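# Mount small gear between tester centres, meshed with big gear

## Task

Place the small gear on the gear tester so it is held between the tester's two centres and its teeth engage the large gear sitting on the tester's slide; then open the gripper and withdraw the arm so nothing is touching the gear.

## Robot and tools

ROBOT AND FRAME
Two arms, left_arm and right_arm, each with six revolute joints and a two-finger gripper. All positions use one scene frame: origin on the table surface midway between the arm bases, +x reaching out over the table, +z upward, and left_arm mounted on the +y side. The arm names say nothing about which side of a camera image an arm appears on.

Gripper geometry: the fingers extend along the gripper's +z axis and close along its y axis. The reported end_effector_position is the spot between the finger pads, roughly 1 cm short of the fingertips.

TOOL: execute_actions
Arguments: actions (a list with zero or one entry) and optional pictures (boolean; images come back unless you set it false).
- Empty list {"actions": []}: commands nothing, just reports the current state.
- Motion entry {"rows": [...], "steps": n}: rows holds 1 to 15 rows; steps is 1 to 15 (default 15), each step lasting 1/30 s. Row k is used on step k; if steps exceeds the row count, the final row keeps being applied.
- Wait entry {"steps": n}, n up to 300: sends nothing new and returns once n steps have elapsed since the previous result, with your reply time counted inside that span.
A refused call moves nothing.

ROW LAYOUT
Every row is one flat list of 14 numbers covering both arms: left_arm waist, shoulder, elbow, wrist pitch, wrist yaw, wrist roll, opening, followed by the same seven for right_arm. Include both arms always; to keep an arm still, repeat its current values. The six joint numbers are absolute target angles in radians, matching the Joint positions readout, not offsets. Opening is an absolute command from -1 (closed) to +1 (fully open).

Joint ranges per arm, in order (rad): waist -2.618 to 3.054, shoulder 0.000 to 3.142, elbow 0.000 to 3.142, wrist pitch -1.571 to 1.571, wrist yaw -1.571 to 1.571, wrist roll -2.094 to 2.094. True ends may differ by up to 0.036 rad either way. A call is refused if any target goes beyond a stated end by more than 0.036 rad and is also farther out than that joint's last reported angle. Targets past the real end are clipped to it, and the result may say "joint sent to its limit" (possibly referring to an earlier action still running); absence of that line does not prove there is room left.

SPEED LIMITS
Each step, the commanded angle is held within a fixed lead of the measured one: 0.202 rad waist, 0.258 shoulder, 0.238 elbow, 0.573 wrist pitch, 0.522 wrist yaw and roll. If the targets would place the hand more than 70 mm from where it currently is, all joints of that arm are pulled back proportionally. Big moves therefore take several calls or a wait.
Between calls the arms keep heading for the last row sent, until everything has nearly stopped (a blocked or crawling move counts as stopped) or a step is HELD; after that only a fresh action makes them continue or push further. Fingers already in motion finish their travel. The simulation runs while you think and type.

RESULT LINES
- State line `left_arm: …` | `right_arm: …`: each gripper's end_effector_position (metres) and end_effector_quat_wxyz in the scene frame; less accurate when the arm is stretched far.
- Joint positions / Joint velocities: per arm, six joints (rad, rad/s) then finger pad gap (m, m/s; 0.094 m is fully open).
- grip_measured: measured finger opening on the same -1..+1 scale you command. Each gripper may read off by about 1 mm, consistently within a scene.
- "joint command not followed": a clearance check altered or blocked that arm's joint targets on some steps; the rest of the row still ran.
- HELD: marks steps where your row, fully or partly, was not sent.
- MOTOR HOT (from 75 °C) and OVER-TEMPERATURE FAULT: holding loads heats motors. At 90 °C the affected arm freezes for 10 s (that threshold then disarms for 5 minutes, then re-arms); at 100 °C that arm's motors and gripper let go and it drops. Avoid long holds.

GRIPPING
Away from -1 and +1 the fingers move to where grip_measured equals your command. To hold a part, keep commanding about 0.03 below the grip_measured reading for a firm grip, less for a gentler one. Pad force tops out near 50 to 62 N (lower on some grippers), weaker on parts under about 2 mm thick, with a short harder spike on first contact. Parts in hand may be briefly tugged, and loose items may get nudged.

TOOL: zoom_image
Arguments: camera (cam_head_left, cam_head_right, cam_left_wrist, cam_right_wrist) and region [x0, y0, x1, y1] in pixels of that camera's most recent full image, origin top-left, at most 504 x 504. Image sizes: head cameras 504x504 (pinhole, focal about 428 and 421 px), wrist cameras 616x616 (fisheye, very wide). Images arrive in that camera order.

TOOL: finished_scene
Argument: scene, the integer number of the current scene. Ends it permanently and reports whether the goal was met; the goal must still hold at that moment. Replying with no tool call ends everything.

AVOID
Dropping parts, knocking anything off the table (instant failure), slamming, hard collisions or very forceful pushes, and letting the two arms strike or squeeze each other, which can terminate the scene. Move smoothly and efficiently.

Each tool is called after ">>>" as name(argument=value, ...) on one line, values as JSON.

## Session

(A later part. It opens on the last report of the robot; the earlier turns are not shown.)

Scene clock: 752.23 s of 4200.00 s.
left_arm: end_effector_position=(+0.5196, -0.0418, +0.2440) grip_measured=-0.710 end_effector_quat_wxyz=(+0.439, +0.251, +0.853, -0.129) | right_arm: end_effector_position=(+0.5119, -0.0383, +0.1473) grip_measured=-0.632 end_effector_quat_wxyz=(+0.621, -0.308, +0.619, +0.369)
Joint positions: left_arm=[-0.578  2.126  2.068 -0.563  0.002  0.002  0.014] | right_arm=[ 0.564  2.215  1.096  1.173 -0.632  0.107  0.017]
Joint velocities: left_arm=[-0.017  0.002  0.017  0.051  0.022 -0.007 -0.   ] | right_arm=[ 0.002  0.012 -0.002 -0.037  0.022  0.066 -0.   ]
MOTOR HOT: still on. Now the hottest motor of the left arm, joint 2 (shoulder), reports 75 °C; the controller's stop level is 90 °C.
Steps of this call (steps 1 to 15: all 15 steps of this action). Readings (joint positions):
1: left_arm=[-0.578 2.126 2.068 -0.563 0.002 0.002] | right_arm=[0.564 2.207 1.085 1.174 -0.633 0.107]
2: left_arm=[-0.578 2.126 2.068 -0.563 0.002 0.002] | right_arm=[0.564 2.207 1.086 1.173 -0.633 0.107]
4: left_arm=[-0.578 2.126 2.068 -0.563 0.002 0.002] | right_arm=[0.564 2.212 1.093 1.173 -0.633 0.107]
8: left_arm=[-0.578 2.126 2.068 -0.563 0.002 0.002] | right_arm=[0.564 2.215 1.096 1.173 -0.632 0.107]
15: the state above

Advanced 7.1 mm. Lower the pin and release.

>>> execute_actions(actions=[{"rows":[[-0.572,2.085,2.1,-0.52,0,0,-0.75,0.568,2.21,1.11,1.18,-0.63,0.105,-0.69],[-0.572,2.1,2.08,-0.54,0,0,-0.75,0.568,2.21,1.11,1.18,-0.63,0.105,-0.69],[-0.572,2.11,2.07,-0.55,0,0,-0.75,0.568,2.21,1.11,1.18,-0.63,0.105,-0.69],[-0.572,2.12,2.065,-0.56,0,0,-0.75,0.568,2.21,1.11,1.18,-0.63,0.105,-0.69],[-0.572,2.13,2.06,-0.56,0,0,-0.75,0.568,2.21,1.11,1.18,-0.63,0.105,-0.69]],"steps":15}], pictures=false)

>>> execute_actions(actions=[{"rows":[[-0.572,2.12,2.07,-0.56,0,0,-0.71,0.568,2.21,1.11,1.18,-0.63,0.105,-0.69],[-0.572,2.12,2.07,-0.56,0,0,-0.69,0.568,2.21,1.11,1.18,-0.63,0.105,-0.69],[-0.572,2.12,2.07,-0.56,0,0,-0.65,0.568,2.21,1.11,1.18,-0.63,0.105,-0.69],[-0.572,2.12,2.07,-0.56,0,0,-0.4,0.568,2.21,1.11,1.18,-0.63,0.105,-0.69]],"steps":12}], pictures=false)

>>> execute_actions(actions=[{"rows":[[-0.572,2.07,2.02,-0.55,0,0,-0.4,0.568,2.21,1.11,1.18,-0.63,0.105,-0.69],[-0.572,2.02,1.96,-0.55,0,0,-0.4,0.568,2.21,1.11,1.18,-0.63,0.105,-0.69],[-0.572,1.97,1.9,-0.55,0,0,-0.4,0.568,2.21,1.11,1.18,-0.63,0.105,-0.69],[-0.572,1.92,1.84,-0.55,0,0,-0.4,0.568,2.21,1.11,1.18,-0.63,0.105,-0.69],[-0.572,1.87,1.78,-0.55,0,0,-0.4,0.568,2.21,1.11,1.18,-0.63,0.105,-0.69],[-0.572,1.82,1.72,-0.55,0,0,-0.4,0.568,2.21,1.11,1.18,-0.63,0.105,-0.69],[-0.572,1.77,1.65,-0.55,0,0,-0.5,0.568,2.21,1.11,1.18,-0.63,0.105,-0.69],[-0.565,1.72,1.57,-0.55,0,0,-0.6,0.568,2.21,1.11,1.18,-0.63,0.105,-0.69],[-0.555,1.67,1.49,-0.55,0,0,-0.6,0.568,2.21,1.11,1.18,-0.63,0.105,-0.69],[-0.545,1.62,1.4,-0.5,0,0,-0.6,0.568,2.21,1.11,1.18,-0.63,0.105,-0.69],[-0.54,1.6,1.3,-0.4,0,0,-0.6,0.568,2.21,1.11,1.18,-0.63,0.105,-0.69]],"steps":15}], pictures=false)

Scene clock: 770.57 s of 4200.00 s.
left_arm: end_effector_position=(+0.5198, -0.0419, +0.2392) grip_measured=-0.710 end_effector_quat_wxyz=(+0.434, +0.252, +0.856, -0.128) | right_arm: end_effector_position=(+0.5120, -0.0382, +0.1453) grip_measured=-0.632 end_effector_quat_wxyz=(+0.618, -0.307, +0.622, +0.369)
Joint positions: left_arm=[-0.578  2.133  2.068 -0.567  0.002  0.002  0.014] | right_arm=[ 0.564  2.215  1.096  1.163 -0.632  0.107  0.017]
Joint velocities: left_arm=[-0.002  0.007 -0.017 -0.051 -0.051  0.037 -0.001] | right_arm=[ 0.002 -0.002  0.002  0.022 -0.037  0.095  0.   ]
MOTOR HOT: still on. Now the hottest motor of the left arm, joint 2 (shoulder), reports 77 °C; the controller's stop level is 90 °C.
Steps of this call (steps 1 to 15: the robot went on to your last target; steps 16 to 90: nothing new was sent; then 14.83 s passed at rest; steps 91 to 105: all 15 steps of this action). Readings (joint positions):
91: left_arm=[-0.578 2.126 2.068 -0.563 0.002 0.002] | right_arm=[0.564 2.215 1.096 1.173 -0.632 0.107]
92: left_arm=[-0.578 2.127 2.068 -0.564 0.002 0.002] | right_arm=[0.564 2.215 1.096 1.173 -0.632 0.107]
94: left_arm=[-0.578 2.131 2.068 -0.567 0.002 0.002] | right_arm=[0.564 2.215 1.096 1.167 -0.632 0.107]
98: left_arm=[-0.578 2.133 2.068 -0.567 0.002 0.002] | right_arm=[0.564 2.215 1.096 1.163 -0.632 0.107]
105: the state above

Scene clock: 770.97 s of 4200.00 s.
left_arm: end_effector_position=(+0.5198, -0.0419, +0.2393) grip_measured=-0.402 end_effector_quat_wxyz=(+0.434, +0.252, +0.855, -0.128) | right_arm: end_effector_position=(+0.5120, -0.0382, +0.1453) grip_measured=-0.632 end_effector_quat_wxyz=(+0.618, -0.307, +0.622, +0.369)
Joint positions: left_arm=[-0.578  2.133  2.068 -0.567  0.002  0.002  0.028] | right_arm=[ 0.564  2.215  1.096  1.163 -0.632  0.107  0.017]
Joint velocities: left_arm=[ 0.007  0.002 -0.007 -0.11   0.037 -0.007  0.   ] | right_arm=[ 0.002 -0.007 -0.002  0.022  0.007  0.051 -0.   ]
MOTOR HOT: still on. Now the hottest motor of the left arm, joint 2 (shoulder), reports 77 °C; the controller's stop level is 90 °C.
Steps of this call (steps 1 to 12: all 12 steps of this action). Readings (joint positions):
1: left_arm=[-0.578 2.133 2.068 -0.567 0.002 0.002] | right_arm=[0.564 2.215 1.096 1.163 -0.632 0.107]
2: left_arm=[-0.578 2.133 2.068 -0.567 0.002 0.002] | right_arm=[0.564 2.215 1.096 1.163 -0.632 0.107]
4: left_arm=[-0.578 2.133 2.068 -0.567 0.002 0.002] | right_arm=[0.564 2.215 1.096 1.163 -0.632 0.107]
8: left_arm=[-0.578 2.133 2.068 -0.567 0.002 0.002] | right_arm=[0.564 2.215 1.096 1.163 -0.632 0.107]
12: the state above

Scene clock: 771.47 s of 4200.00 s.
left_arm: end_effector_position=(+0.4047, +0.0510, +0.2155) grip_measured=-0.598 end_effector_quat_wxyz=(+0.399, +0.242, +0.878, -0.110) | right_arm: end_effector_position=(+0.5120, -0.0382, +0.1453) grip_measured=-0.632 end_effector_quat_wxyz=(+0.618, -0.307, +0.622, +0.369)
Joint positions: left_arm=[-0.544  1.584  1.33  -0.463  0.001  0.002  0.019] | right_arm=[ 0.564  2.215  1.096  1.163 -0.632  0.107  0.017]
Joint velocities: left_arm=[ 0.046  0.168 -0.379  0.286  0.095 -0.007  0.002] | right_arm=[-0.002  0.007  0.007 -0.066  0.022 -0.168 -0.001]
MOTOR HOT: still on. Now the hottest motor of the left arm, joint 2 (shoulder), reports 76 °C; the controller's stop level is 90 °C.
Steps of this call (steps 1 to 15: all 15 steps of this action). Readings (joint positions):
1: left_arm=[-0.578 2.127 2.059 -0.561 0.002 0.002] | right_arm=[0.564 2.215 1.096 1.163 -0.632 0.107]
2: left_arm=[-0.578 2.110 2.032 -0.553 0.002 0.002] | right_arm=[0.564 2.215 1.096 1.163 -0.632 0.107]
4: left_arm=[-0.578 2.042 1.934 -0.547 0.002 0.002] | right_arm=[0.564 2.215 1.096 1.163 -0.632 0.107]
8: left_arm=[-0.578 1.836 1.693 -0.548 0.002 0.002] | right_arm=[0.564 2.215 1.096 1.163 -0.632 0.107]
15: the state above

>>> execute_actions(actions=[{"rows":[[-0.548,1.62,1.26,-0.3,0,0,-0.6,0.568,2.21,1.11,1.18,-0.63,0.105,-0.69],[-0.548,1.64,1.22,-0.2,0,0,-0.6,0.568,2.21,1.11,1.18,-0.63,0.105,-0.69],[-0.548,1.66,1.18,-0.1,0,0,-0.6,0.568,2.21,1.11,1.18,-0.63,0.105,-0.69],[-0.548,1.69,1.14,0,0,0,-0.6,0.568,2.21,1.11,1.18,-0.63,0.105,-0.69],[-0.548,1.72,1.1,0.1,0,0,-0.6,0.568,2.21,1.11,1.18,-0.63,0.105,-0.69],[-0.548,1.75,1.07,0.17,0,0,-0.6,0.568,2.21,1.11,1.18,-0.63,0.105,-0.69],[-0.548,1.78,1.04,0.24,0,0,-0.6,0.568,2.21,1.11,1.18,-0.63,0.105,-0.69],[-0.548,1.81,1.02,0.3,0,0,-0.6,0.568,2.21,1.11,1.18,-0.63,0.105,-0.69],[-0.548,1.84,1.0,0.35,0,0,-0.6,0.568,2.21,1.11,1.18,-0.63,0.105,-0.69],[-0.548,1.86,1.0,0.38,0,0,-0.6,0.568,2.21,1.11,1.18,-0.63,0.105,-0.69],[-0.548,1.875,1.0,0.385,0,0,-0.6,0.568,2.21,1.11,1.18,-0.63,0.105,-0.69]],"steps":15}], pictures=false)

>>> execute_actions(actions=[{"steps":20}])

Scene clock: 783.40 s of 4200.00 s.
left_arm: end_effector_position=(+0.4371, +0.0320, +0.0564) grip_measured=-0.598 end_effector_quat_wxyz=(+0.424, +0.238, +0.866, -0.116) | right_arm: end_effector_position=(+0.5120, -0.0382, +0.1453) grip_measured=-0.632 end_effector_quat_wxyz=(+0.618, -0.307, +0.622, +0.369)
Joint positions: left_arm=[-0.543  1.911  0.991  0.259  0.001  0.002  0.019] | right_arm=[ 0.564  2.215  1.096  1.163 -0.632  0.107  0.017]
Joint velocities: left_arm=[-0.027 -0.007 -0.037  0.33   0.037 -0.007  0.   ] | right_arm=[ 0.007  0.007  0.002 -0.051  0.007  0.022 -0.   ]
MOTOR HOT: cleared. Now the hottest motor of the left arm, joint 2 (shoulder), reports 67 °C.
Steps of this call (steps 1 to 30: the robot went on to your last target; steps 31 to 90: nothing new was sent; then 8.43 s passed at rest; steps 91 to 105: all 15 steps of this action). Readings (joint positions):
91: left_arm=[-0.543 1.605 1.301 -0.393 0.001 0.002] | right_arm=[0.564 2.215 1.096 1.163 -0.632 0.107]
92: left_arm=[-0.543 1.605 1.285 -0.355 0.001 0.002] | right_arm=[0.564 2.215 1.096 1.163 -0.632 0.107]
94: left_arm=[-0.543 1.617 1.232 -0.237 0.001 0.002] | right_arm=[0.564 2.215 1.096 1.163 -0.632 0.107]
98: left_arm=[-0.543 1.729 1.098 0.049 0.001 0.002] | right_arm=[0.564 2.215 1.096 1.163 -0.632 0.107]
105: the state above

Scene clock: 784.07 s of 4200.00 s.
left_arm: end_effector_position=(+0.4519, +0.0233, +0.0903) grip_measured=-0.598 end_effector_quat_wxyz=(+0.482, +0.230, +0.835, -0.132) | right_arm: end_effector_position=(+0.5120, -0.0382, +0.1453) grip_measured=-0.632 end_effector_quat_wxyz=(+0.618, -0.307, +0.622, +0.369)
Joint positions: left_arm=[-0.543  1.891  0.991  0.376  0.001  0.002  0.019] | right_arm=[ 0.564  2.215  1.096  1.163 -0.632  0.107  0.017]
Joint velocities: left_arm=[-0.022 -0.002 -0.007  0.007 -0.051 -0.022  0.001] | right_arm=[ 0.002 -0.012  0.007 -0.095 -0.037  0.051  0.001]
Steps of this call (steps 1 to 20: the robot went on to your last target). Readings (joint positions):
1: left_arm=[-0.543 1.910 0.991 0.274 0.001 0.002] | right_arm=[0.564 2.215 1.096 1.163 -0.632 0.107]
2: left_arm=[-0.543 1.907 0.991 0.295 0.001 0.002] | right_arm=[0.564 2.215 1.096 1.163 -0.632 0.107]
4: left_arm=[-0.543 1.898 0.991 0.328 0.001 0.002] | right_arm=[0.564 2.215 1.096 1.163 -0.632 0.107]
8: left_arm=[-0.543 1.891 0.991 0.364 0.001 0.002] | right_arm=[0.564 2.215 1.096 1.163 -0.632 0.107]
20: the state above

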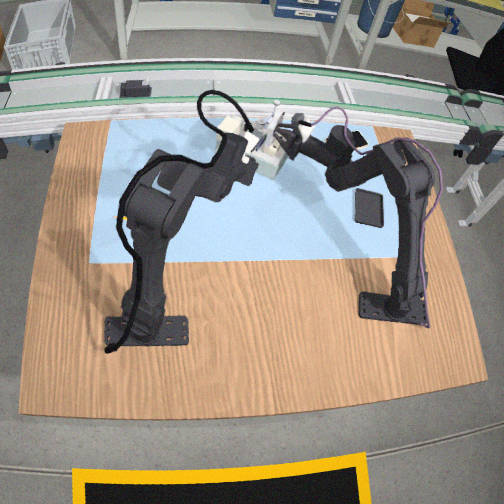

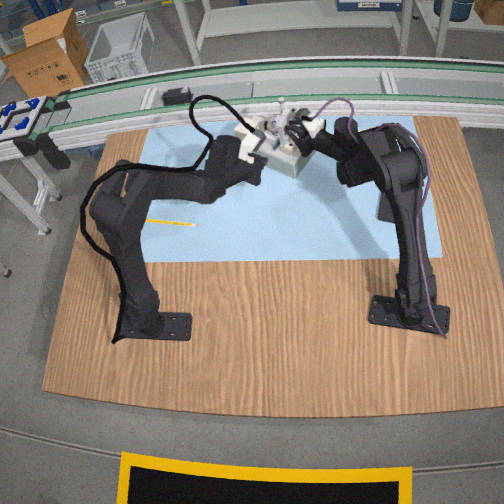

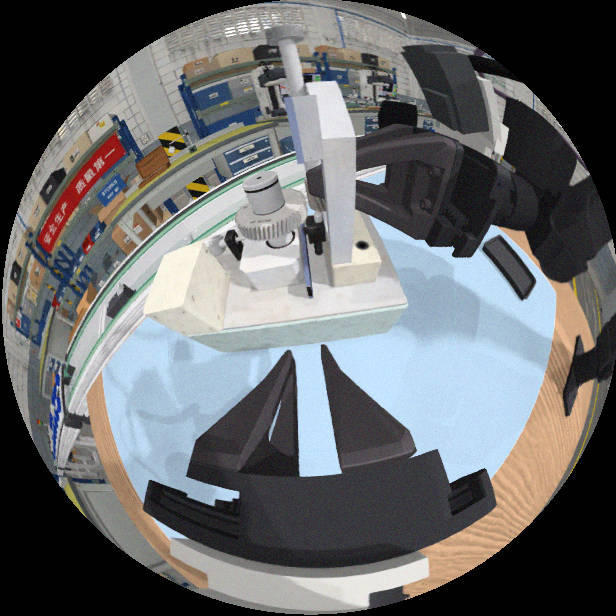

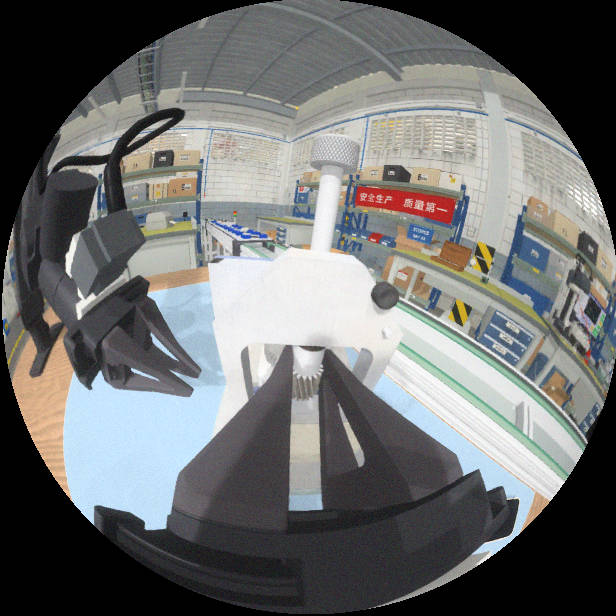

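>>> execute_actions(actions=[{"rows":[[-0.555,1.89,1.035,0.38,0,0,-0.55,0.568,2.21,1.11,1.18,-0.63,0.105,-0.69],[-0.56,1.9,1.05,0.375,0,0,-0.55,0.568,2.21,1.11,1.18,-0.63,0.105,-0.69],[-0.563,1.91,1.065,0.37,0,0,-0.55,0.568,2.21,1.11,1.18,-0.63,0.105,-0.69],[-0.563,1.92,1.08,0.365,0,0,-0.55,0.568,2.21,1.11,1.18,-0.63,0.105,-0.69],[-0.563,1.93,1.095,0.36,0,0,-0.55,0.568,2.21,1.11,1.18,-0.63,0.105,-0.69],[-0.563,1.94,1.11,0.355,0,0,-0.55,0.568,2.21,1.11,1.18,-0.63,0.105,-0.69],[-0.563,1.95,1.125,0.35,0,0,-0.55,0.568,2.21,1.11,1.18,-0.63,0.105,-0.69],[-0.563,1.96,1.14,0.345,0,0,-0.55,0.568,2.21,1.11,1.18,-0.63,0.105,-0.69],[-0.563,1.97,1.155,0.34,0,0,-0.55,0.568,2.21,1.11,1.18,-0.63,0.105,-0.69],[-0.563,1.98,1.165,0.34,0,0,-0.55,0.568,2.21,1.11,1.18,-0.63,0.105,-0.69],[-0.563,1.99,1.175,0.34,0,0,-0.55,0.568,2.21,1.11,1.18,-0.63,0.105,-0.69],[-0.563,2.0,1.185,0.335,0,0,-0.55,0.568,2.21,1.11,1.18,-0.63,0.105,-0.69]],"steps":15}], pictures=false)

>>> execute_actions(actions=[{"steps":15}])

>>> zoom_image(camera="cam_left_wrist", region=[220,200,400,400])

Scene clock: 798.23 s of 4200.00 s.
left_arm: end_effector_position=(+0.4825, -0.0035, +0.1058) grip_measured=-0.552 end_effector_quat_wxyz=(+0.502, +0.232, +0.821, -0.141) | right_arm: end_effector_position=(+0.5120, -0.0382, +0.1453) grip_measured=-0.632 end_effector_quat_wxyz=(+0.618, -0.307, +0.622, +0.369)
Joint positions: left_arm=[-0.557  1.989  1.157  0.358  0.001  0.002  0.021] | right_arm=[ 0.564  2.215  1.096  1.163 -0.632  0.107  0.017]
Joint velocities: left_arm=[-0.002  0.066 -0.002 -0.051 -0.007 -0.007 -0.001] | right_arm=[-0.027  0.002 -0.017  0.007 -0.066  0.051 -0.001]
Steps of this call (steps 1 to 15: the robot went on to your last target; steps 16 to 90: nothing new was sent; then 10.67 s passed at rest; steps 91 to 105: all 15 steps of this action). Readings (joint positions):
91: left_arm=[-0.543 1.891 0.992 0.376 0.001 0.002] | right_arm=[0.564 2.215 1.096 1.163 -0.632 0.107]
92: left_arm=[-0.545 1.892 0.998 0.373 0.001 0.002] | right_arm=[0.564 2.215 1.096 1.163 -0.632 0.107]
94: left_arm=[-0.549 1.901 1.021 0.369 0.001 0.002] | right_arm=[0.564 2.215 1.096 1.163 -0.632 0.107]
98: left_arm=[-0.557 1.933 1.088 0.366 0.001 0.002] | right_arm=[0.564 2.215 1.096 1.163 -0.632 0.107]
105: the state above

Scene clock: 798.73 s of 4200.00 s.
left_arm: end_effector_position=(+0.4810, -0.0026, +0.0993) grip_measured=-0.552 end_effector_quat_wxyz=(+0.494, +0.233, +0.826, -0.139) | right_arm: end_effector_position=(+0.5120, -0.0382, +0.1453) grip_measured=-0.632 end_effector_quat_wxyz=(+0.618, -0.307, +0.622, +0.369)
Joint positions: left_arm=[-0.557  1.995  1.157  0.344  0.001  0.002  0.021] | right_arm=[ 0.564  2.215  1.096  1.163 -0.632  0.107  0.017]
Joint velocities: left_arm=[-0.017  0.002 -0.017  0.007  0.022 -0.081 -0.   ] | right_arm=[-0.002  0.012 -0.027 -0.022 -0.066  0.081 -0.001]
Steps of this call (steps 1 to 15: the robot went on to your last target). Readings (joint positions):
1: left_arm=[-0.557 1.991 1.157 0.355 0.001 0.002] | right_arm=[0.564 2.215 1.096 1.163 -0.632 0.107]
2: left_arm=[-0.557 1.993 1.157 0.351 0.001 0.002] | right_arm=[0.564 2.215 1.096 1.163 -0.632 0.107]
4: left_arm=[-0.557 1.995 1.157 0.346 0.001 0.002] | right_arm=[0.564 2.215 1.096 1.163 -0.632 0.107]
8: left_arm=[-0.557 1.995 1.157 0.344 0.001 0.002] | right_arm=[0.564 2.215 1.096 1.163 -0.632 0.107]
15: the state above

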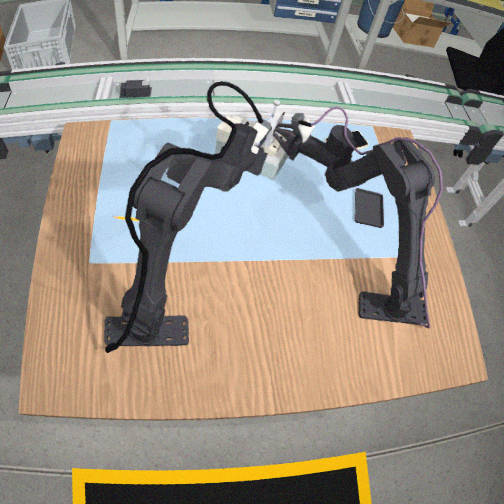

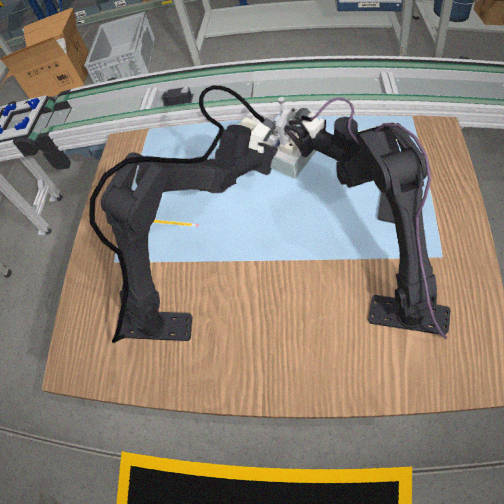

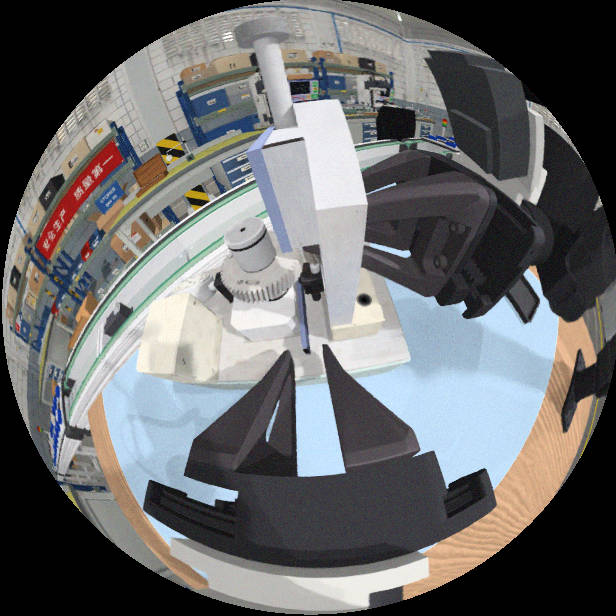

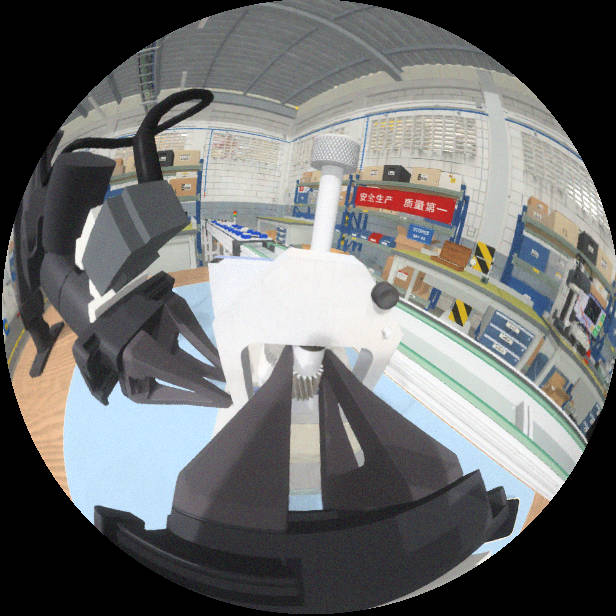

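Region (220, 200, 400, 400) of cam_left_wrist's 616x616 image, scaled by 2.520, with more detail than that image has; it fills the left 454 columns of this view, and the rest is white.

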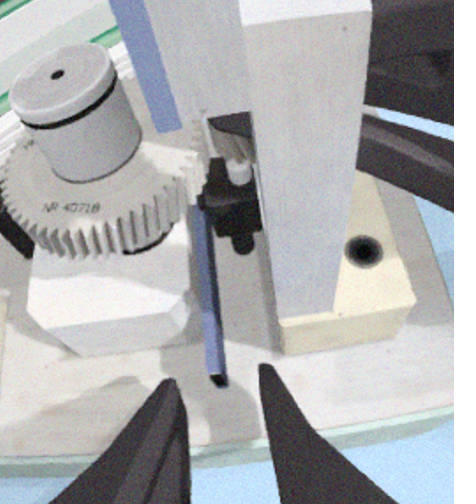

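>>> execute_actions(actions=[{"rows":[[-0.56,2.006,1.192,0.338,0,0,-0.62,0.568,2.21,1.11,1.18,-0.63,0.105,-0.69],[-0.56,2.012,1.198,0.336,0,0,-0.65,0.568,2.21,1.11,1.18,-0.63,0.105,-0.69],[-0.56,2.018,1.204,0.334,0,0,-0.68,0.568,2.21,1.11,1.18,-0.63,0.105,-0.69],[-0.56,2.024,1.21,0.332,0,0,-0.7,0.568,2.21,1.11,1.18,-0.63,0.105,-0.69],[-0.56,2.03,1.216,0.33,0,0,-0.7,0.568,2.21,1.11,1.18,-0.63,0.105,-0.69],[-0.56,2.035,1.221,0.33,0,0,-0.7,0.568,2.21,1.11,1.18,-0.63,0.105,-0.69]],"steps":15}], pictures=false)

>>> execute_actions(actions=[{"rows":[[-0.56,2.035,1.221,0.33,0,0,-0.85,0.568,2.21,1.11,1.18,-0.63,0.105,-0.69]],"steps":10}])

>>> zoom_image(camera="cam_left_wrist", region=[220,200,400,400])

Scene clock: 812.77 s of 4200.00 s.
left_arm: end_effector_position=(+0.4875, -0.0066, +0.0950) grip_measured=-0.698 end_effector_quat_wxyz=(+0.492, +0.234, +0.827, -0.138) | right_arm: end_effector_position=(+0.5120, -0.0382, +0.1453) grip_measured=-0.632 end_effector_quat_wxyz=(+0.618, -0.307, +0.622, +0.369)
Joint positions: left_arm=[-0.557  2.028  1.192  0.338  0.001  0.002  0.014] | right_arm=[ 0.564  2.215  1.096  1.163 -0.632  0.107  0.017]
Joint velocities: left_arm=[ 0.002  0.007 -0.002 -0.051 -0.022 -0.022 -0.   ] | right_arm=[ 0.002  0.017 -0.007  0.007  0.007 -0.037 -0.   ]
Steps of this call (steps 1 to 15: the robot went on to your last target; steps 16 to 90: nothing new was sent; then 10.53 s passed at rest; steps 91 to 105: all 15 steps of this action). Readings (joint positions):
91: left_arm=[-0.557 1.995 1.157 0.344 0.001 0.002] | right_arm=[0.564 2.215 1.096 1.163 -0.632 0.107]
92: left_arm=[-0.557 1.995 1.157 0.344 0.001 0.002] | right_arm=[0.564 2.215 1.096 1.163 -0.632 0.107]
94: left_arm=[-0.557 2.002 1.167 0.341 0.001 0.002] | right_arm=[0.564 2.215 1.096 1.163 -0.632 0.107]
98: left_arm=[-0.557 2.023 1.191 0.341 0.001 0.002] | right_arm=[0.564 2.215 1.096 1.163 -0.632 0.107]
105: the state above

Scene clock: 813.10 s of 4200.00 s.
left_arm: end_effector_position=(+0.4875, -0.0066, +0.0950) grip_measured=-0.848 end_effector_quat_wxyz=(+0.492, +0.234, +0.827, -0.138) | right_arm: end_effector_position=(+0.5120, -0.0382, +0.1453) grip_measured=-0.632 end_effector_quat_wxyz=(+0.618, -0.307, +0.622, +0.369)
Joint positions: left_arm=[-0.557  2.028  1.192  0.338  0.001  0.002  0.007] | right_arm=[ 0.564  2.215  1.096  1.163 -0.632  0.107  0.017]
Joint velocities: left_arm=[ 0.017 -0.007 -0.017  0.022  0.007 -0.022  0.   ] | right_arm=[-0.012 -0.002 -0.002 -0.007 -0.037  0.022 -0.001]
Steps of this call (steps 1 to 10: all 10 steps of this action). Readings (joint positions):
1: left_arm=[-0.557 2.028 1.192 0.338 0.001 0.002] | right_arm=[0.564 2.215 1.096 1.163 -0.632 0.107]
2: left_arm=[-0.557 2.028 1.192 0.338 0.001 0.002] | right_arm=[0.564 2.215 1.096 1.163 -0.632 0.107]
4: left_arm=[-0.557 2.028 1.192 0.338 0.001 0.002] | right_arm=[0.564 2.215 1.096 1.163 -0.632 0.107]
8: left_arm=[-0.557 2.028 1.192 0.338 0.001 0.002] | right_arm=[0.564 2.215 1.096 1.163 -0.632 0.107]
10: the state above

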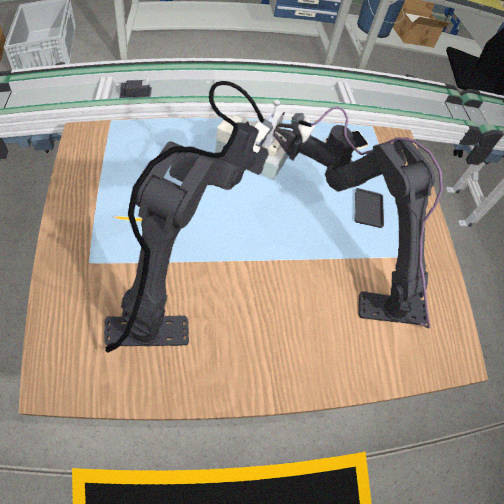

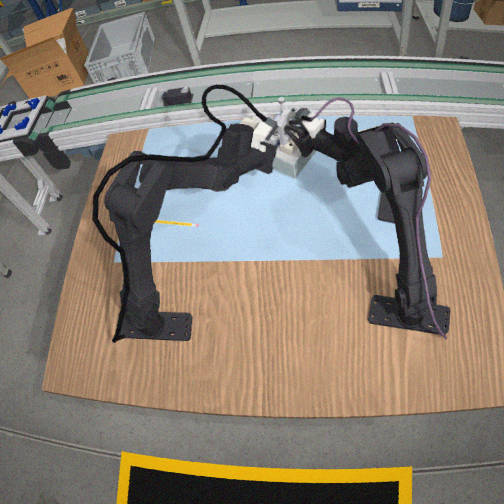

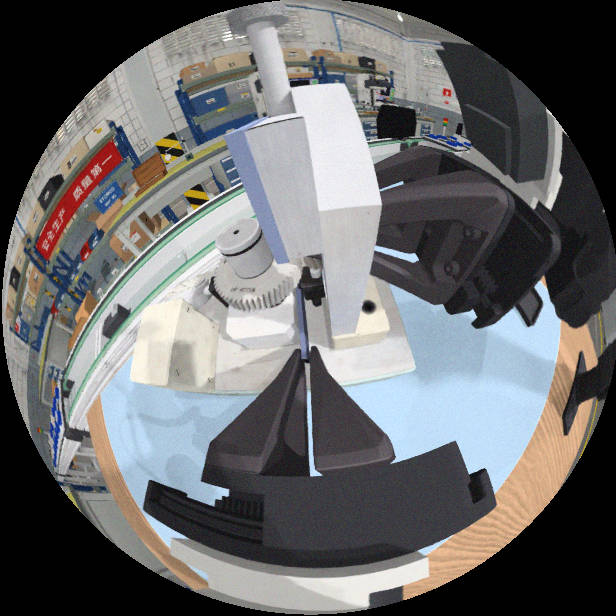

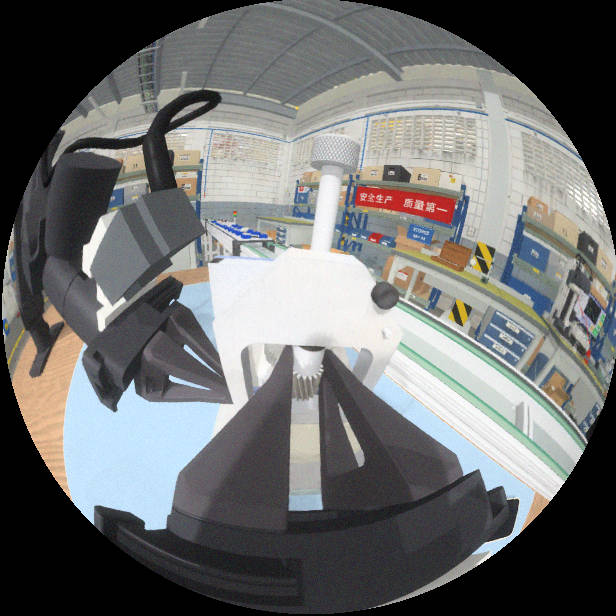

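Region (220, 200, 400, 400) of cam_left_wrist's 616x616 image, scaled by 2.520, with more detail than that image has; it fills the left 454 columns of this view, and the rest is white.

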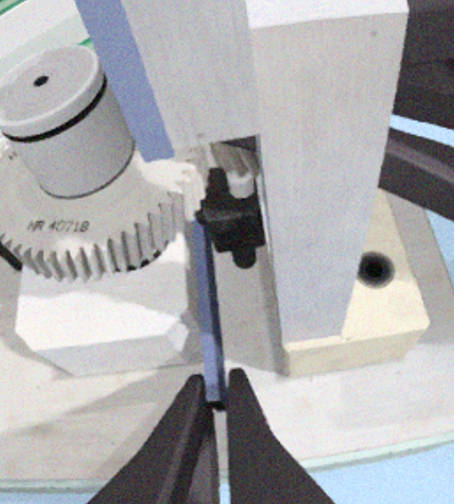

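>>> execute_actions(actions=[{"rows":[[-0.56,2.04,1.228,0.33,0,0,-0.86,0.568,2.21,1.11,1.18,-0.63,0.105,-0.69],[-0.56,2.045,1.235,0.33,0,0,-0.86,0.568,2.21,1.11,1.18,-0.63,0.105,-0.69],[-0.56,2.05,1.242,0.328,0,0,-0.86,0.568,2.21,1.11,1.18,-0.63,0.105,-0.69],[-0.56,2.056,1.249,0.326,0,0,-0.86,0.568,2.21,1.11,1.18,-0.63,0.105,-0.69],[-0.56,2.061,1.256,0.324,0,0,-0.86,0.568,2.21,1.11,1.18,-0.63,0.105,-0.69],[-0.56,2.066,1.263,0.322,0,0,-0.86,0.568,2.21,1.11,1.18,-0.63,0.105,-0.69],[-0.56,2.072,1.27,0.32,0,0,-0.86,0.568,2.21,1.11,1.18,-0.63,0.105,-0.69],[-0.56,2.077,1.277,0.318,0,0,-0.86,0.568,2.21,1.11,1.18,-0.63,0.105,-0.69],[-0.56,2.083,1.285,0.316,0,0,-0.86,0.568,2.21,1.11,1.18,-0.63,0.105,-0.69]],"steps":15}], pictures=false)

>>> execute_actions(actions=[{"steps":8}])

>>> zoom_image(camera="cam_left_wrist", region=[220,220,400,420])

Scene clock: 822.73 s of 4200.00 s.
left_arm: end_effector_position=(+0.4967, -0.0132, +0.0950) grip_measured=-0.858 end_effector_quat_wxyz=(+0.491, +0.235, +0.827, -0.139) | right_arm: end_effector_position=(+0.5120, -0.0382, +0.1453) grip_measured=-0.632 end_effector_quat_wxyz=(+0.618, -0.307, +0.622, +0.369)
Joint positions: left_arm=[-0.557  2.064  1.25   0.314  0.003  0.002  0.007] | right_arm=[ 0.564  2.215  1.096  1.163 -0.632  0.107  0.017]
Joint velocities: left_arm=[ 0.002  0.002  0.007  0.022 -0.037  0.022  0.001] | right_arm=[ 0.007  0.007  0.002 -0.022  0.022 -0.095 -0.001]
Steps of this call (steps 1 to 15: the robot went on to your last target; steps 16 to 90: nothing new was sent; then 6.13 s passed at rest; steps 91 to 105: all 15 steps of this action). Readings (joint positions):
91: left_arm=[-0.557 2.028 1.192 0.338 0.001 0.002] | right_arm=[0.564 2.215 1.096 1.163 -0.632 0.107]
92: left_arm=[-0.557 2.029 1.194 0.336 0.001 0.002] | right_arm=[0.564 2.215 1.096 1.163 -0.632 0.107]
94: left_arm=[-0.557 2.037 1.206 0.335 0.001 0.002] | right_arm=[0.564 2.215 1.096 1.163 -0.632 0.107]
98: left_arm=[-0.557 2.058 1.236 0.333 0.002 0.002] | right_arm=[0.564 2.215 1.096 1.163 -0.632 0.107]
105: the state above

Scene clock: 823.00 s of 4200.00 s.
left_arm: end_effector_position=(+0.4967, -0.0132, +0.0949) grip_measured=-0.858 end_effector_quat_wxyz=(+0.491, +0.235, +0.828, -0.139) | right_arm: end_effector_position=(+0.5120, -0.0382, +0.1453) grip_measured=-0.632 end_effector_quat_wxyz=(+0.618, -0.307, +0.622, +0.369)
Joint positions: left_arm=[-0.557  2.064  1.25   0.313  0.003  0.002  0.007] | right_arm=[ 0.564  2.215  1.096  1.163 -0.632  0.107  0.017]
Joint velocities: left_arm=[ 0.002 -0.007 -0.027  0.007  0.022 -0.022 -0.   ] | right_arm=[-0.002 -0.022 -0.022  0.022 -0.022 -0.066 -0.001]
Steps of this call (steps 1 to 8: the robot went on to your last target). Readings (joint positions):
1: left_arm=[-0.557 2.064 1.250 0.314 0.003 0.002] | right_arm=[0.564 2.215 1.096 1.163 -0.632 0.107]
2: left_arm=[-0.557 2.064 1.250 0.313 0.003 0.002] | right_arm=[0.564 2.215 1.096 1.163 -0.632 0.107]
4: left_arm=[-0.557 2.064 1.250 0.313 0.003 0.002] | right_arm=[0.564 2.215 1.096 1.163 -0.632 0.107]
8: the state above

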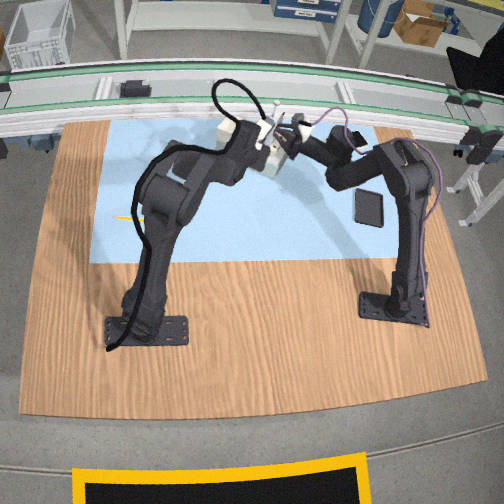

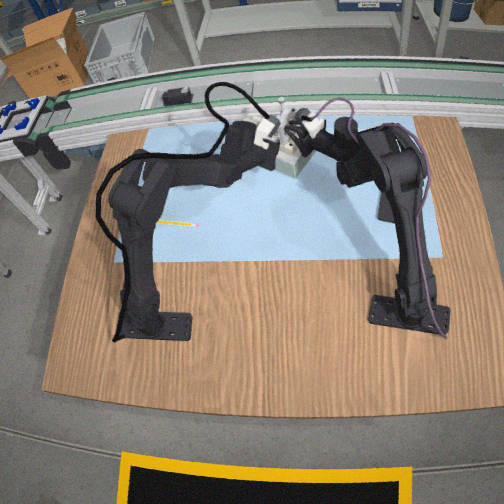

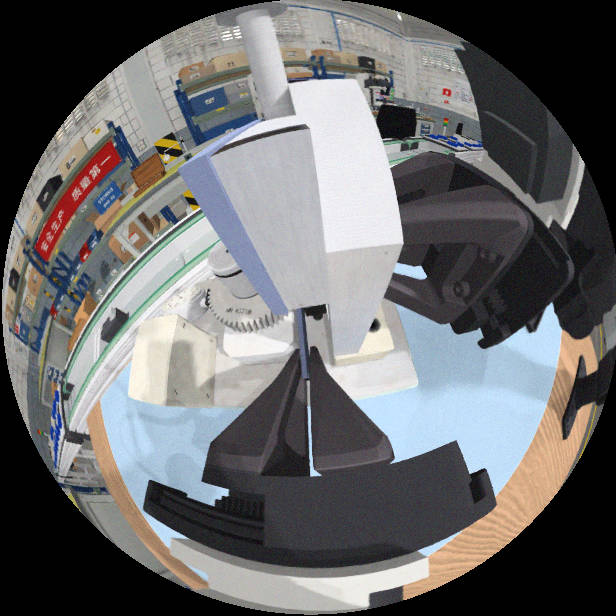

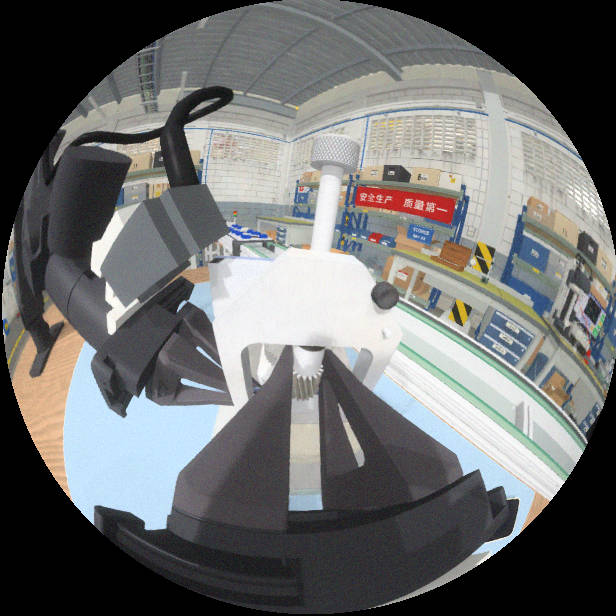

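Region (220, 220, 400, 420) of cam_left_wrist's 616x616 image, scaled by 2.520, with more detail than that image has; it fills the left 454 columns of this view, and the rest is white.

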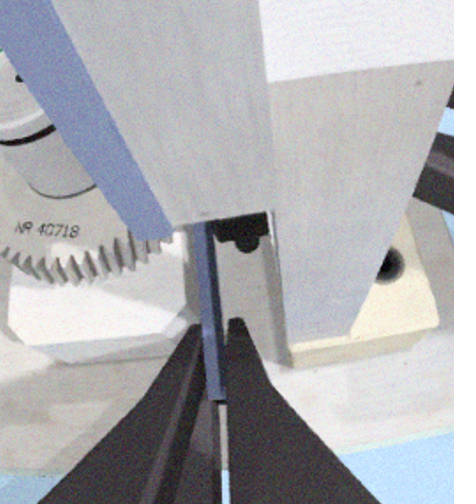

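>>> execute_actions(actions=[])

Scene clock: 836.50 s of 4200.00 s.
left_arm: end_effector_position=(+0.4968, -0.0132, +0.0951) grip_measured=-0.858 end_effector_quat_wxyz=(+0.491, +0.235, +0.828, -0.139) | right_arm: end_effector_position=(+0.5120, -0.0382, +0.1453) grip_measured=-0.632 end_effector_quat_wxyz=(+0.618, -0.307, +0.622, +0.369)
Joint positions: left_arm=[-0.557  2.064  1.25   0.313  0.003  0.002  0.007] | right_arm=[ 0.564  2.215  1.096  1.163 -0.632  0.107  0.017]
Joint velocities: left_arm=[-0.007 -0.002 -0.002  0.037  0.051 -0.037  0.   ] | right_arm=[-0.012  0.007 -0.002 -0.007  0.037 -0.051 -0.001]
Steps of this call (steps 1 to 15: the robot went on to your last target; steps 16 to 90: nothing new was sent; then 10.50 s passed at rest). Readings (joint positions):
1: left_arm=[-0.557 2.064 1.250 0.313 0.003 0.002] | right_arm=[0.564 2.215 1.096 1.163 -0.632 0.107]
2: left_arm=[-0.557 2.064 1.250 0.313 0.003 0.002] | right_arm=[0.564 2.215 1.096 1.163 -0.632 0.107]
4: left_arm=[-0.557 2.064 1.250 0.313 0.003 0.002] | right_arm=[0.564 2.215 1.096 1.163 -0.632 0.107]
8: left_arm=[-0.557 2.064 1.250 0.313 0.003 0.002] | right_arm=[0.564 2.215 1.096 1.163 -0.632 0.107]
90: the state above
All arms were judged still, so your last target was given up. Only a new action makes them travel on or press farther. Fingers that are still opening or closing keep moving.

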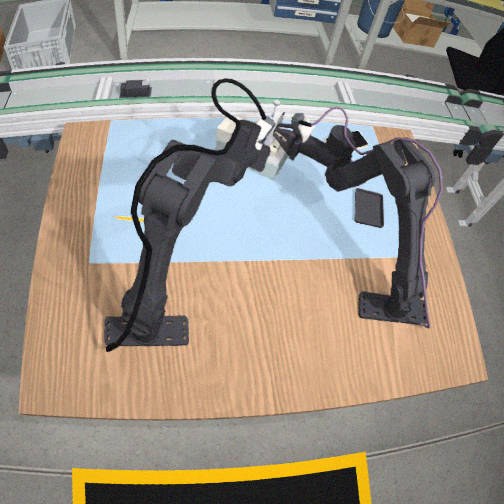

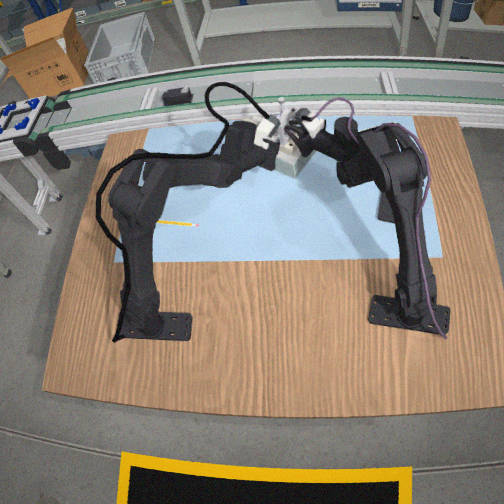

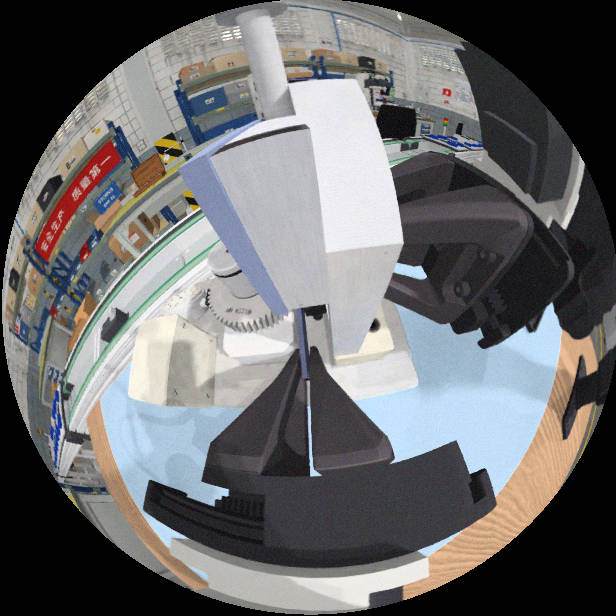

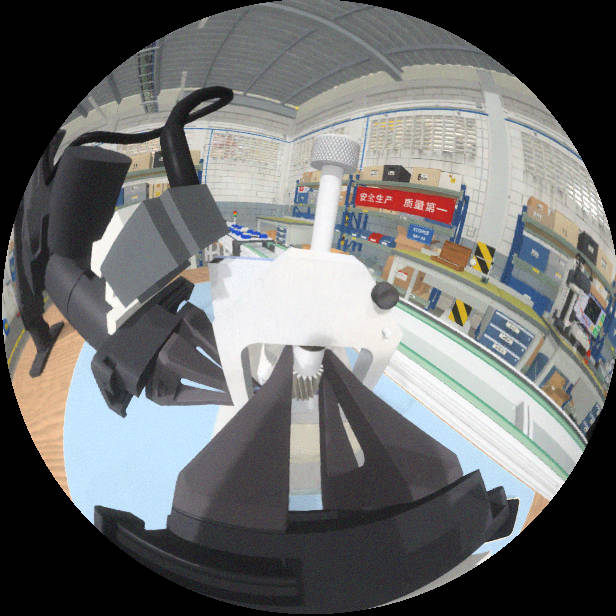

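>>> execute_actions(actions=[{"rows":[[-0.555,2.083,1.285,0.316,-0.01,0,-0.83,0.568,2.21,1.11,1.18,-0.63,0.105,-0.69],[-0.55,2.083,1.285,0.316,-0.02,0,-0.80,0.568,2.21,1.11,1.18,-0.63,0.105,-0.69],[-0.546,2.083,1.285,0.316,-0.03,0,-0.77,0.568,2.21,1.11,1.18,-0.63,0.105,-0.69],[-0.542,2.083,1.285,0.316,-0.04,0,-0.74,0.568,2.21,1.11,1.18,-0.63,0.105,-0.69],[-0.54,2.083,1.285,0.316,-0.045,0,-0.71,0.568,2.21,1.11,1.18,-0.63,0.105,-0.69],[-0.54,2.083,1.285,0.316,-0.05,0,-0.68,0.568,2.21,1.11,1.18,-0.63,0.105,-0.69]],"steps":15}])

>>> zoom_image(camera="cam_left_wrist", region=[200, 220, 400, 420])

Scene clock: 842.73 s of 4200.00 s.
left_arm: end_effector_position=(+0.4960, -0.0142, +0.0947) grip_measured=-0.683 end_effector_quat_wxyz=(+0.489, +0.236, +0.828, -0.142) | right_arm: end_effector_position=(+0.5120, -0.0382, +0.1453) grip_measured=-0.632 end_effector_quat_wxyz=(+0.618, -0.307, +0.622, +0.369)
Joint positions: left_arm=[-0.557  2.064  1.25   0.311  0.01   0.002  0.015] | right_arm=[ 0.564  2.215  1.096  1.163 -0.632  0.107  0.017]
Joint velocities: left_arm=[-0.022 -0.012  0.002 -0.081  0.037  0.081  0.001] | right_arm=[ 0.002 -0.012 -0.007 -0.007 -0.037  0.007  0.001]
Steps of this call (steps 1 to 90: nothing new was sent; then 2.73 s passed at rest; steps 91 to 105: all 15 steps of this action). Readings (joint positions):
91: left_arm=[-0.557 2.064 1.250 0.313 0.003 0.002] | right_arm=[0.564 2.215 1.096 1.163 -0.632 0.107]
92: left_arm=[-0.557 2.064 1.250 0.313 0.005 0.002] | right_arm=[0.564 2.215 1.096 1.163 -0.632 0.107]
94: left_arm=[-0.557 2.064 1.250 0.312 0.008 0.002] | right_arm=[0.564 2.215 1.096 1.163 -0.632 0.107]
98: left_arm=[-0.557 2.064 1.250 0.311 0.010 0.002] | right_arm=[0.564 2.215 1.096 1.163 -0.632 0.107]
105: the state above

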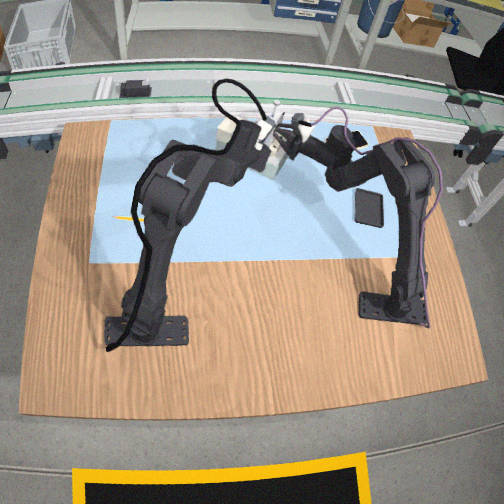

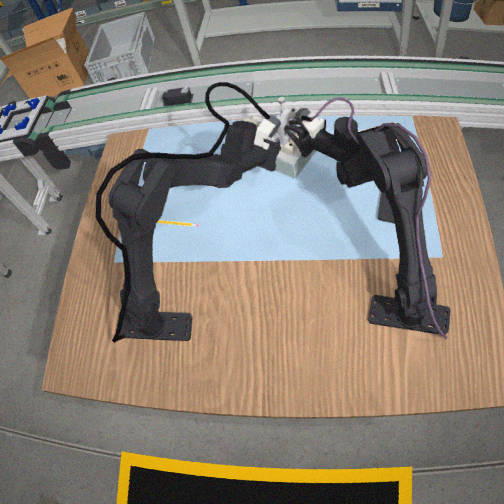

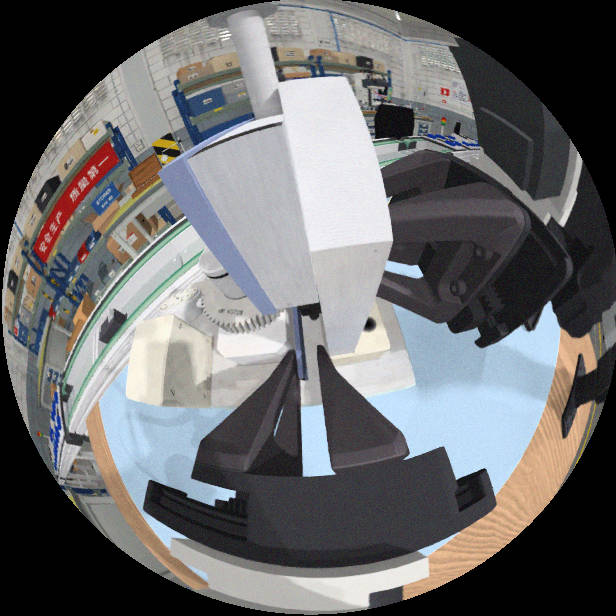

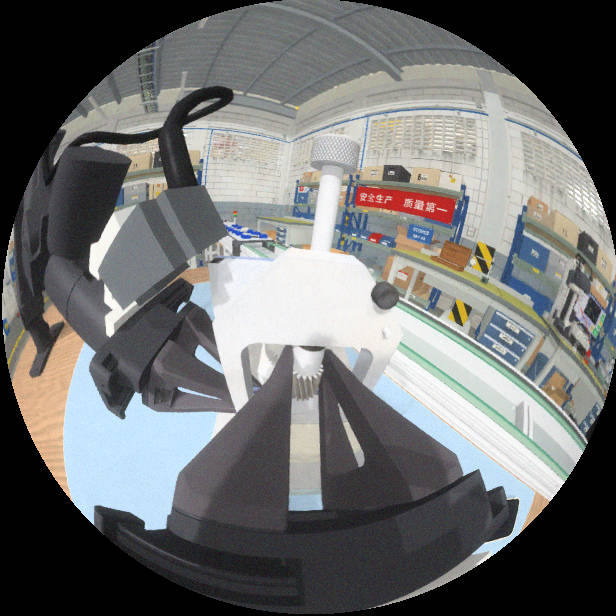

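Region (200, 220, 400, 420) of cam_left_wrist's 616x616 image, scaled by 2.520, with more detail than that image has.

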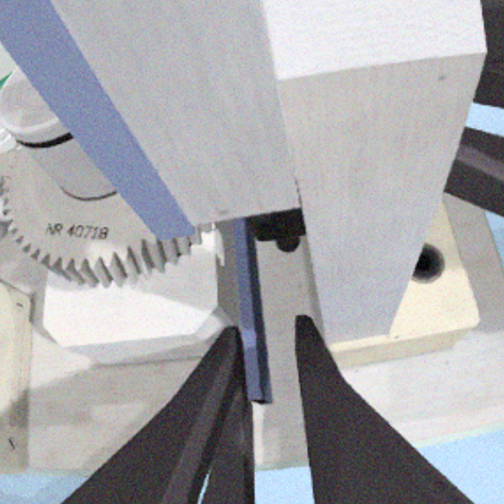

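Right finger now braces on the cream block; open further.

>>> execute_actions(actions=[{"rows":[[-0.536,2.083,1.285,0.316,-0.06,0,-0.65,0.568,2.21,1.11,1.18,-0.63,0.105,-0.69],[-0.533,2.083,1.285,0.316,-0.07,0,-0.62,0.568,2.21,1.11,1.18,-0.63,0.105,-0.69],[-0.53,2.083,1.285,0.316,-0.08,0,-0.59,0.568,2.21,1.11,1.18,-0.63,0.105,-0.69],[-0.53,2.083,1.285,0.316,-0.08,0,-0.57,0.568,2.21,1.11,1.18,-0.63,0.105,-0.69]],"steps":15}])

>>> zoom_image(camera="cam_left_wrist", region=[200, 220, 400, 420])

Scene clock: 848.40 s of 4200.00 s.
left_arm: end_effector_position=(+0.4971, -0.0118, +0.0942) grip_measured=-0.573 end_effector_quat_wxyz=(+0.490, +0.233, +0.829, -0.135) | right_arm: end_effector_position=(+0.5120, -0.0382, +0.1453) grip_measured=-0.632 end_effector_quat_wxyz=(+0.618, -0.307, +0.622, +0.369)
Joint positions: left_arm=[-0.557  2.064  1.25   0.309 -0.005  0.002  0.02 ] | right_arm=[ 0.564  2.215  1.096  1.163 -0.632  0.107  0.017]
Joint velocities: left_arm=[ 0.002 -0.002  0.002 -0.007 -0.037  0.007  0.   ] | right_arm=[ 0.002 -0.002 -0.012 -0.007 -0.022 -0.022 -0.   ]
Steps of this call (steps 1 to 15: the robot went on to your last target; steps 16 to 90: nothing new was sent; then 2.17 s passed at rest; steps 91 to 105: all 15 steps of this action). Readings (joint positions):
91: left_arm=[-0.557 2.064 1.250 0.311 0.008 0.002] | right_arm=[0.564 2.215 1.096 1.163 -0.632 0.107]
92: left_arm=[-0.557 2.064 1.250 0.310 0.005 0.002] | right_arm=[0.564 2.215 1.096 1.163 -0.632 0.107]
94: left_arm=[-0.557 2.064 1.250 0.310 -0.003 0.002] | right_arm=[0.564 2.215 1.096 1.163 -0.632 0.107]
98: left_arm=[-0.557 2.064 1.250 0.309 -0.005 0.002] | right_arm=[0.564 2.215 1.096 1.163 -0.632 0.107]
105: the state above

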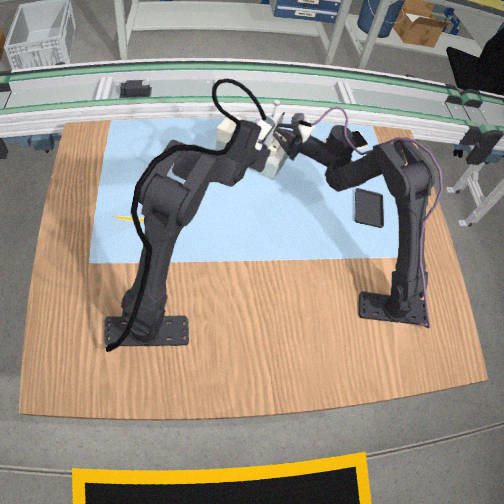

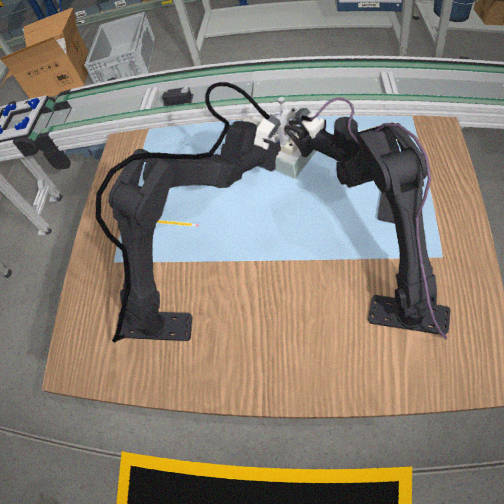

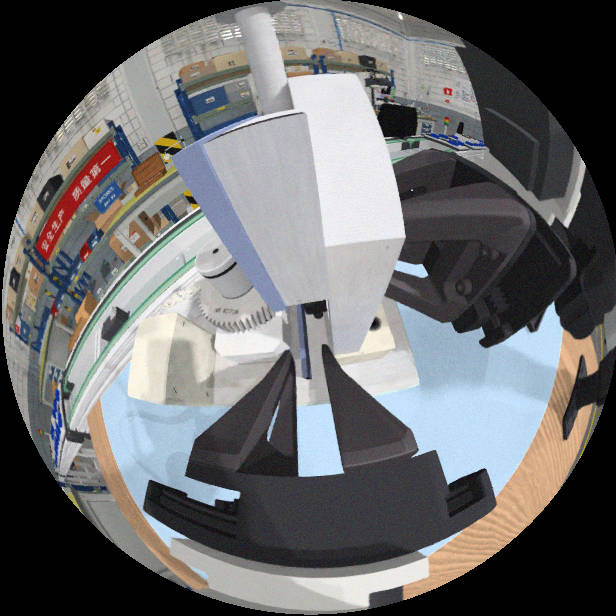

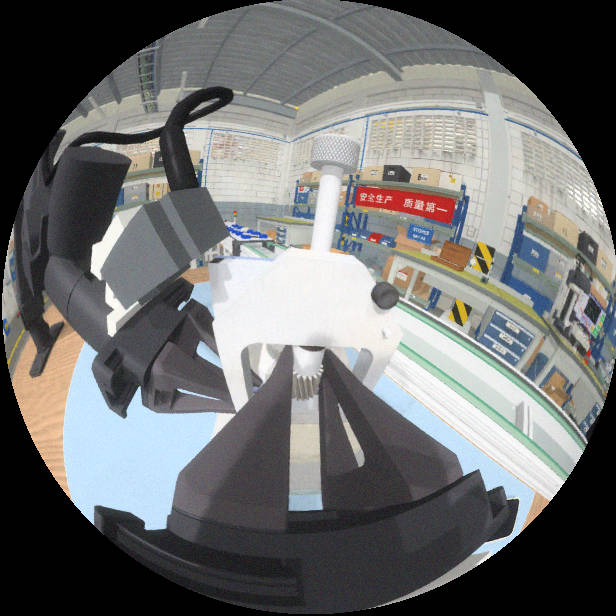

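Region (200, 220, 400, 420) of cam_left_wrist's 616x616 image, scaled by 2.520, with more detail than that image has.

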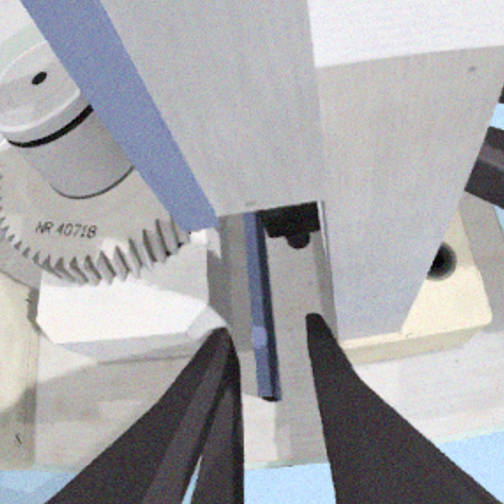

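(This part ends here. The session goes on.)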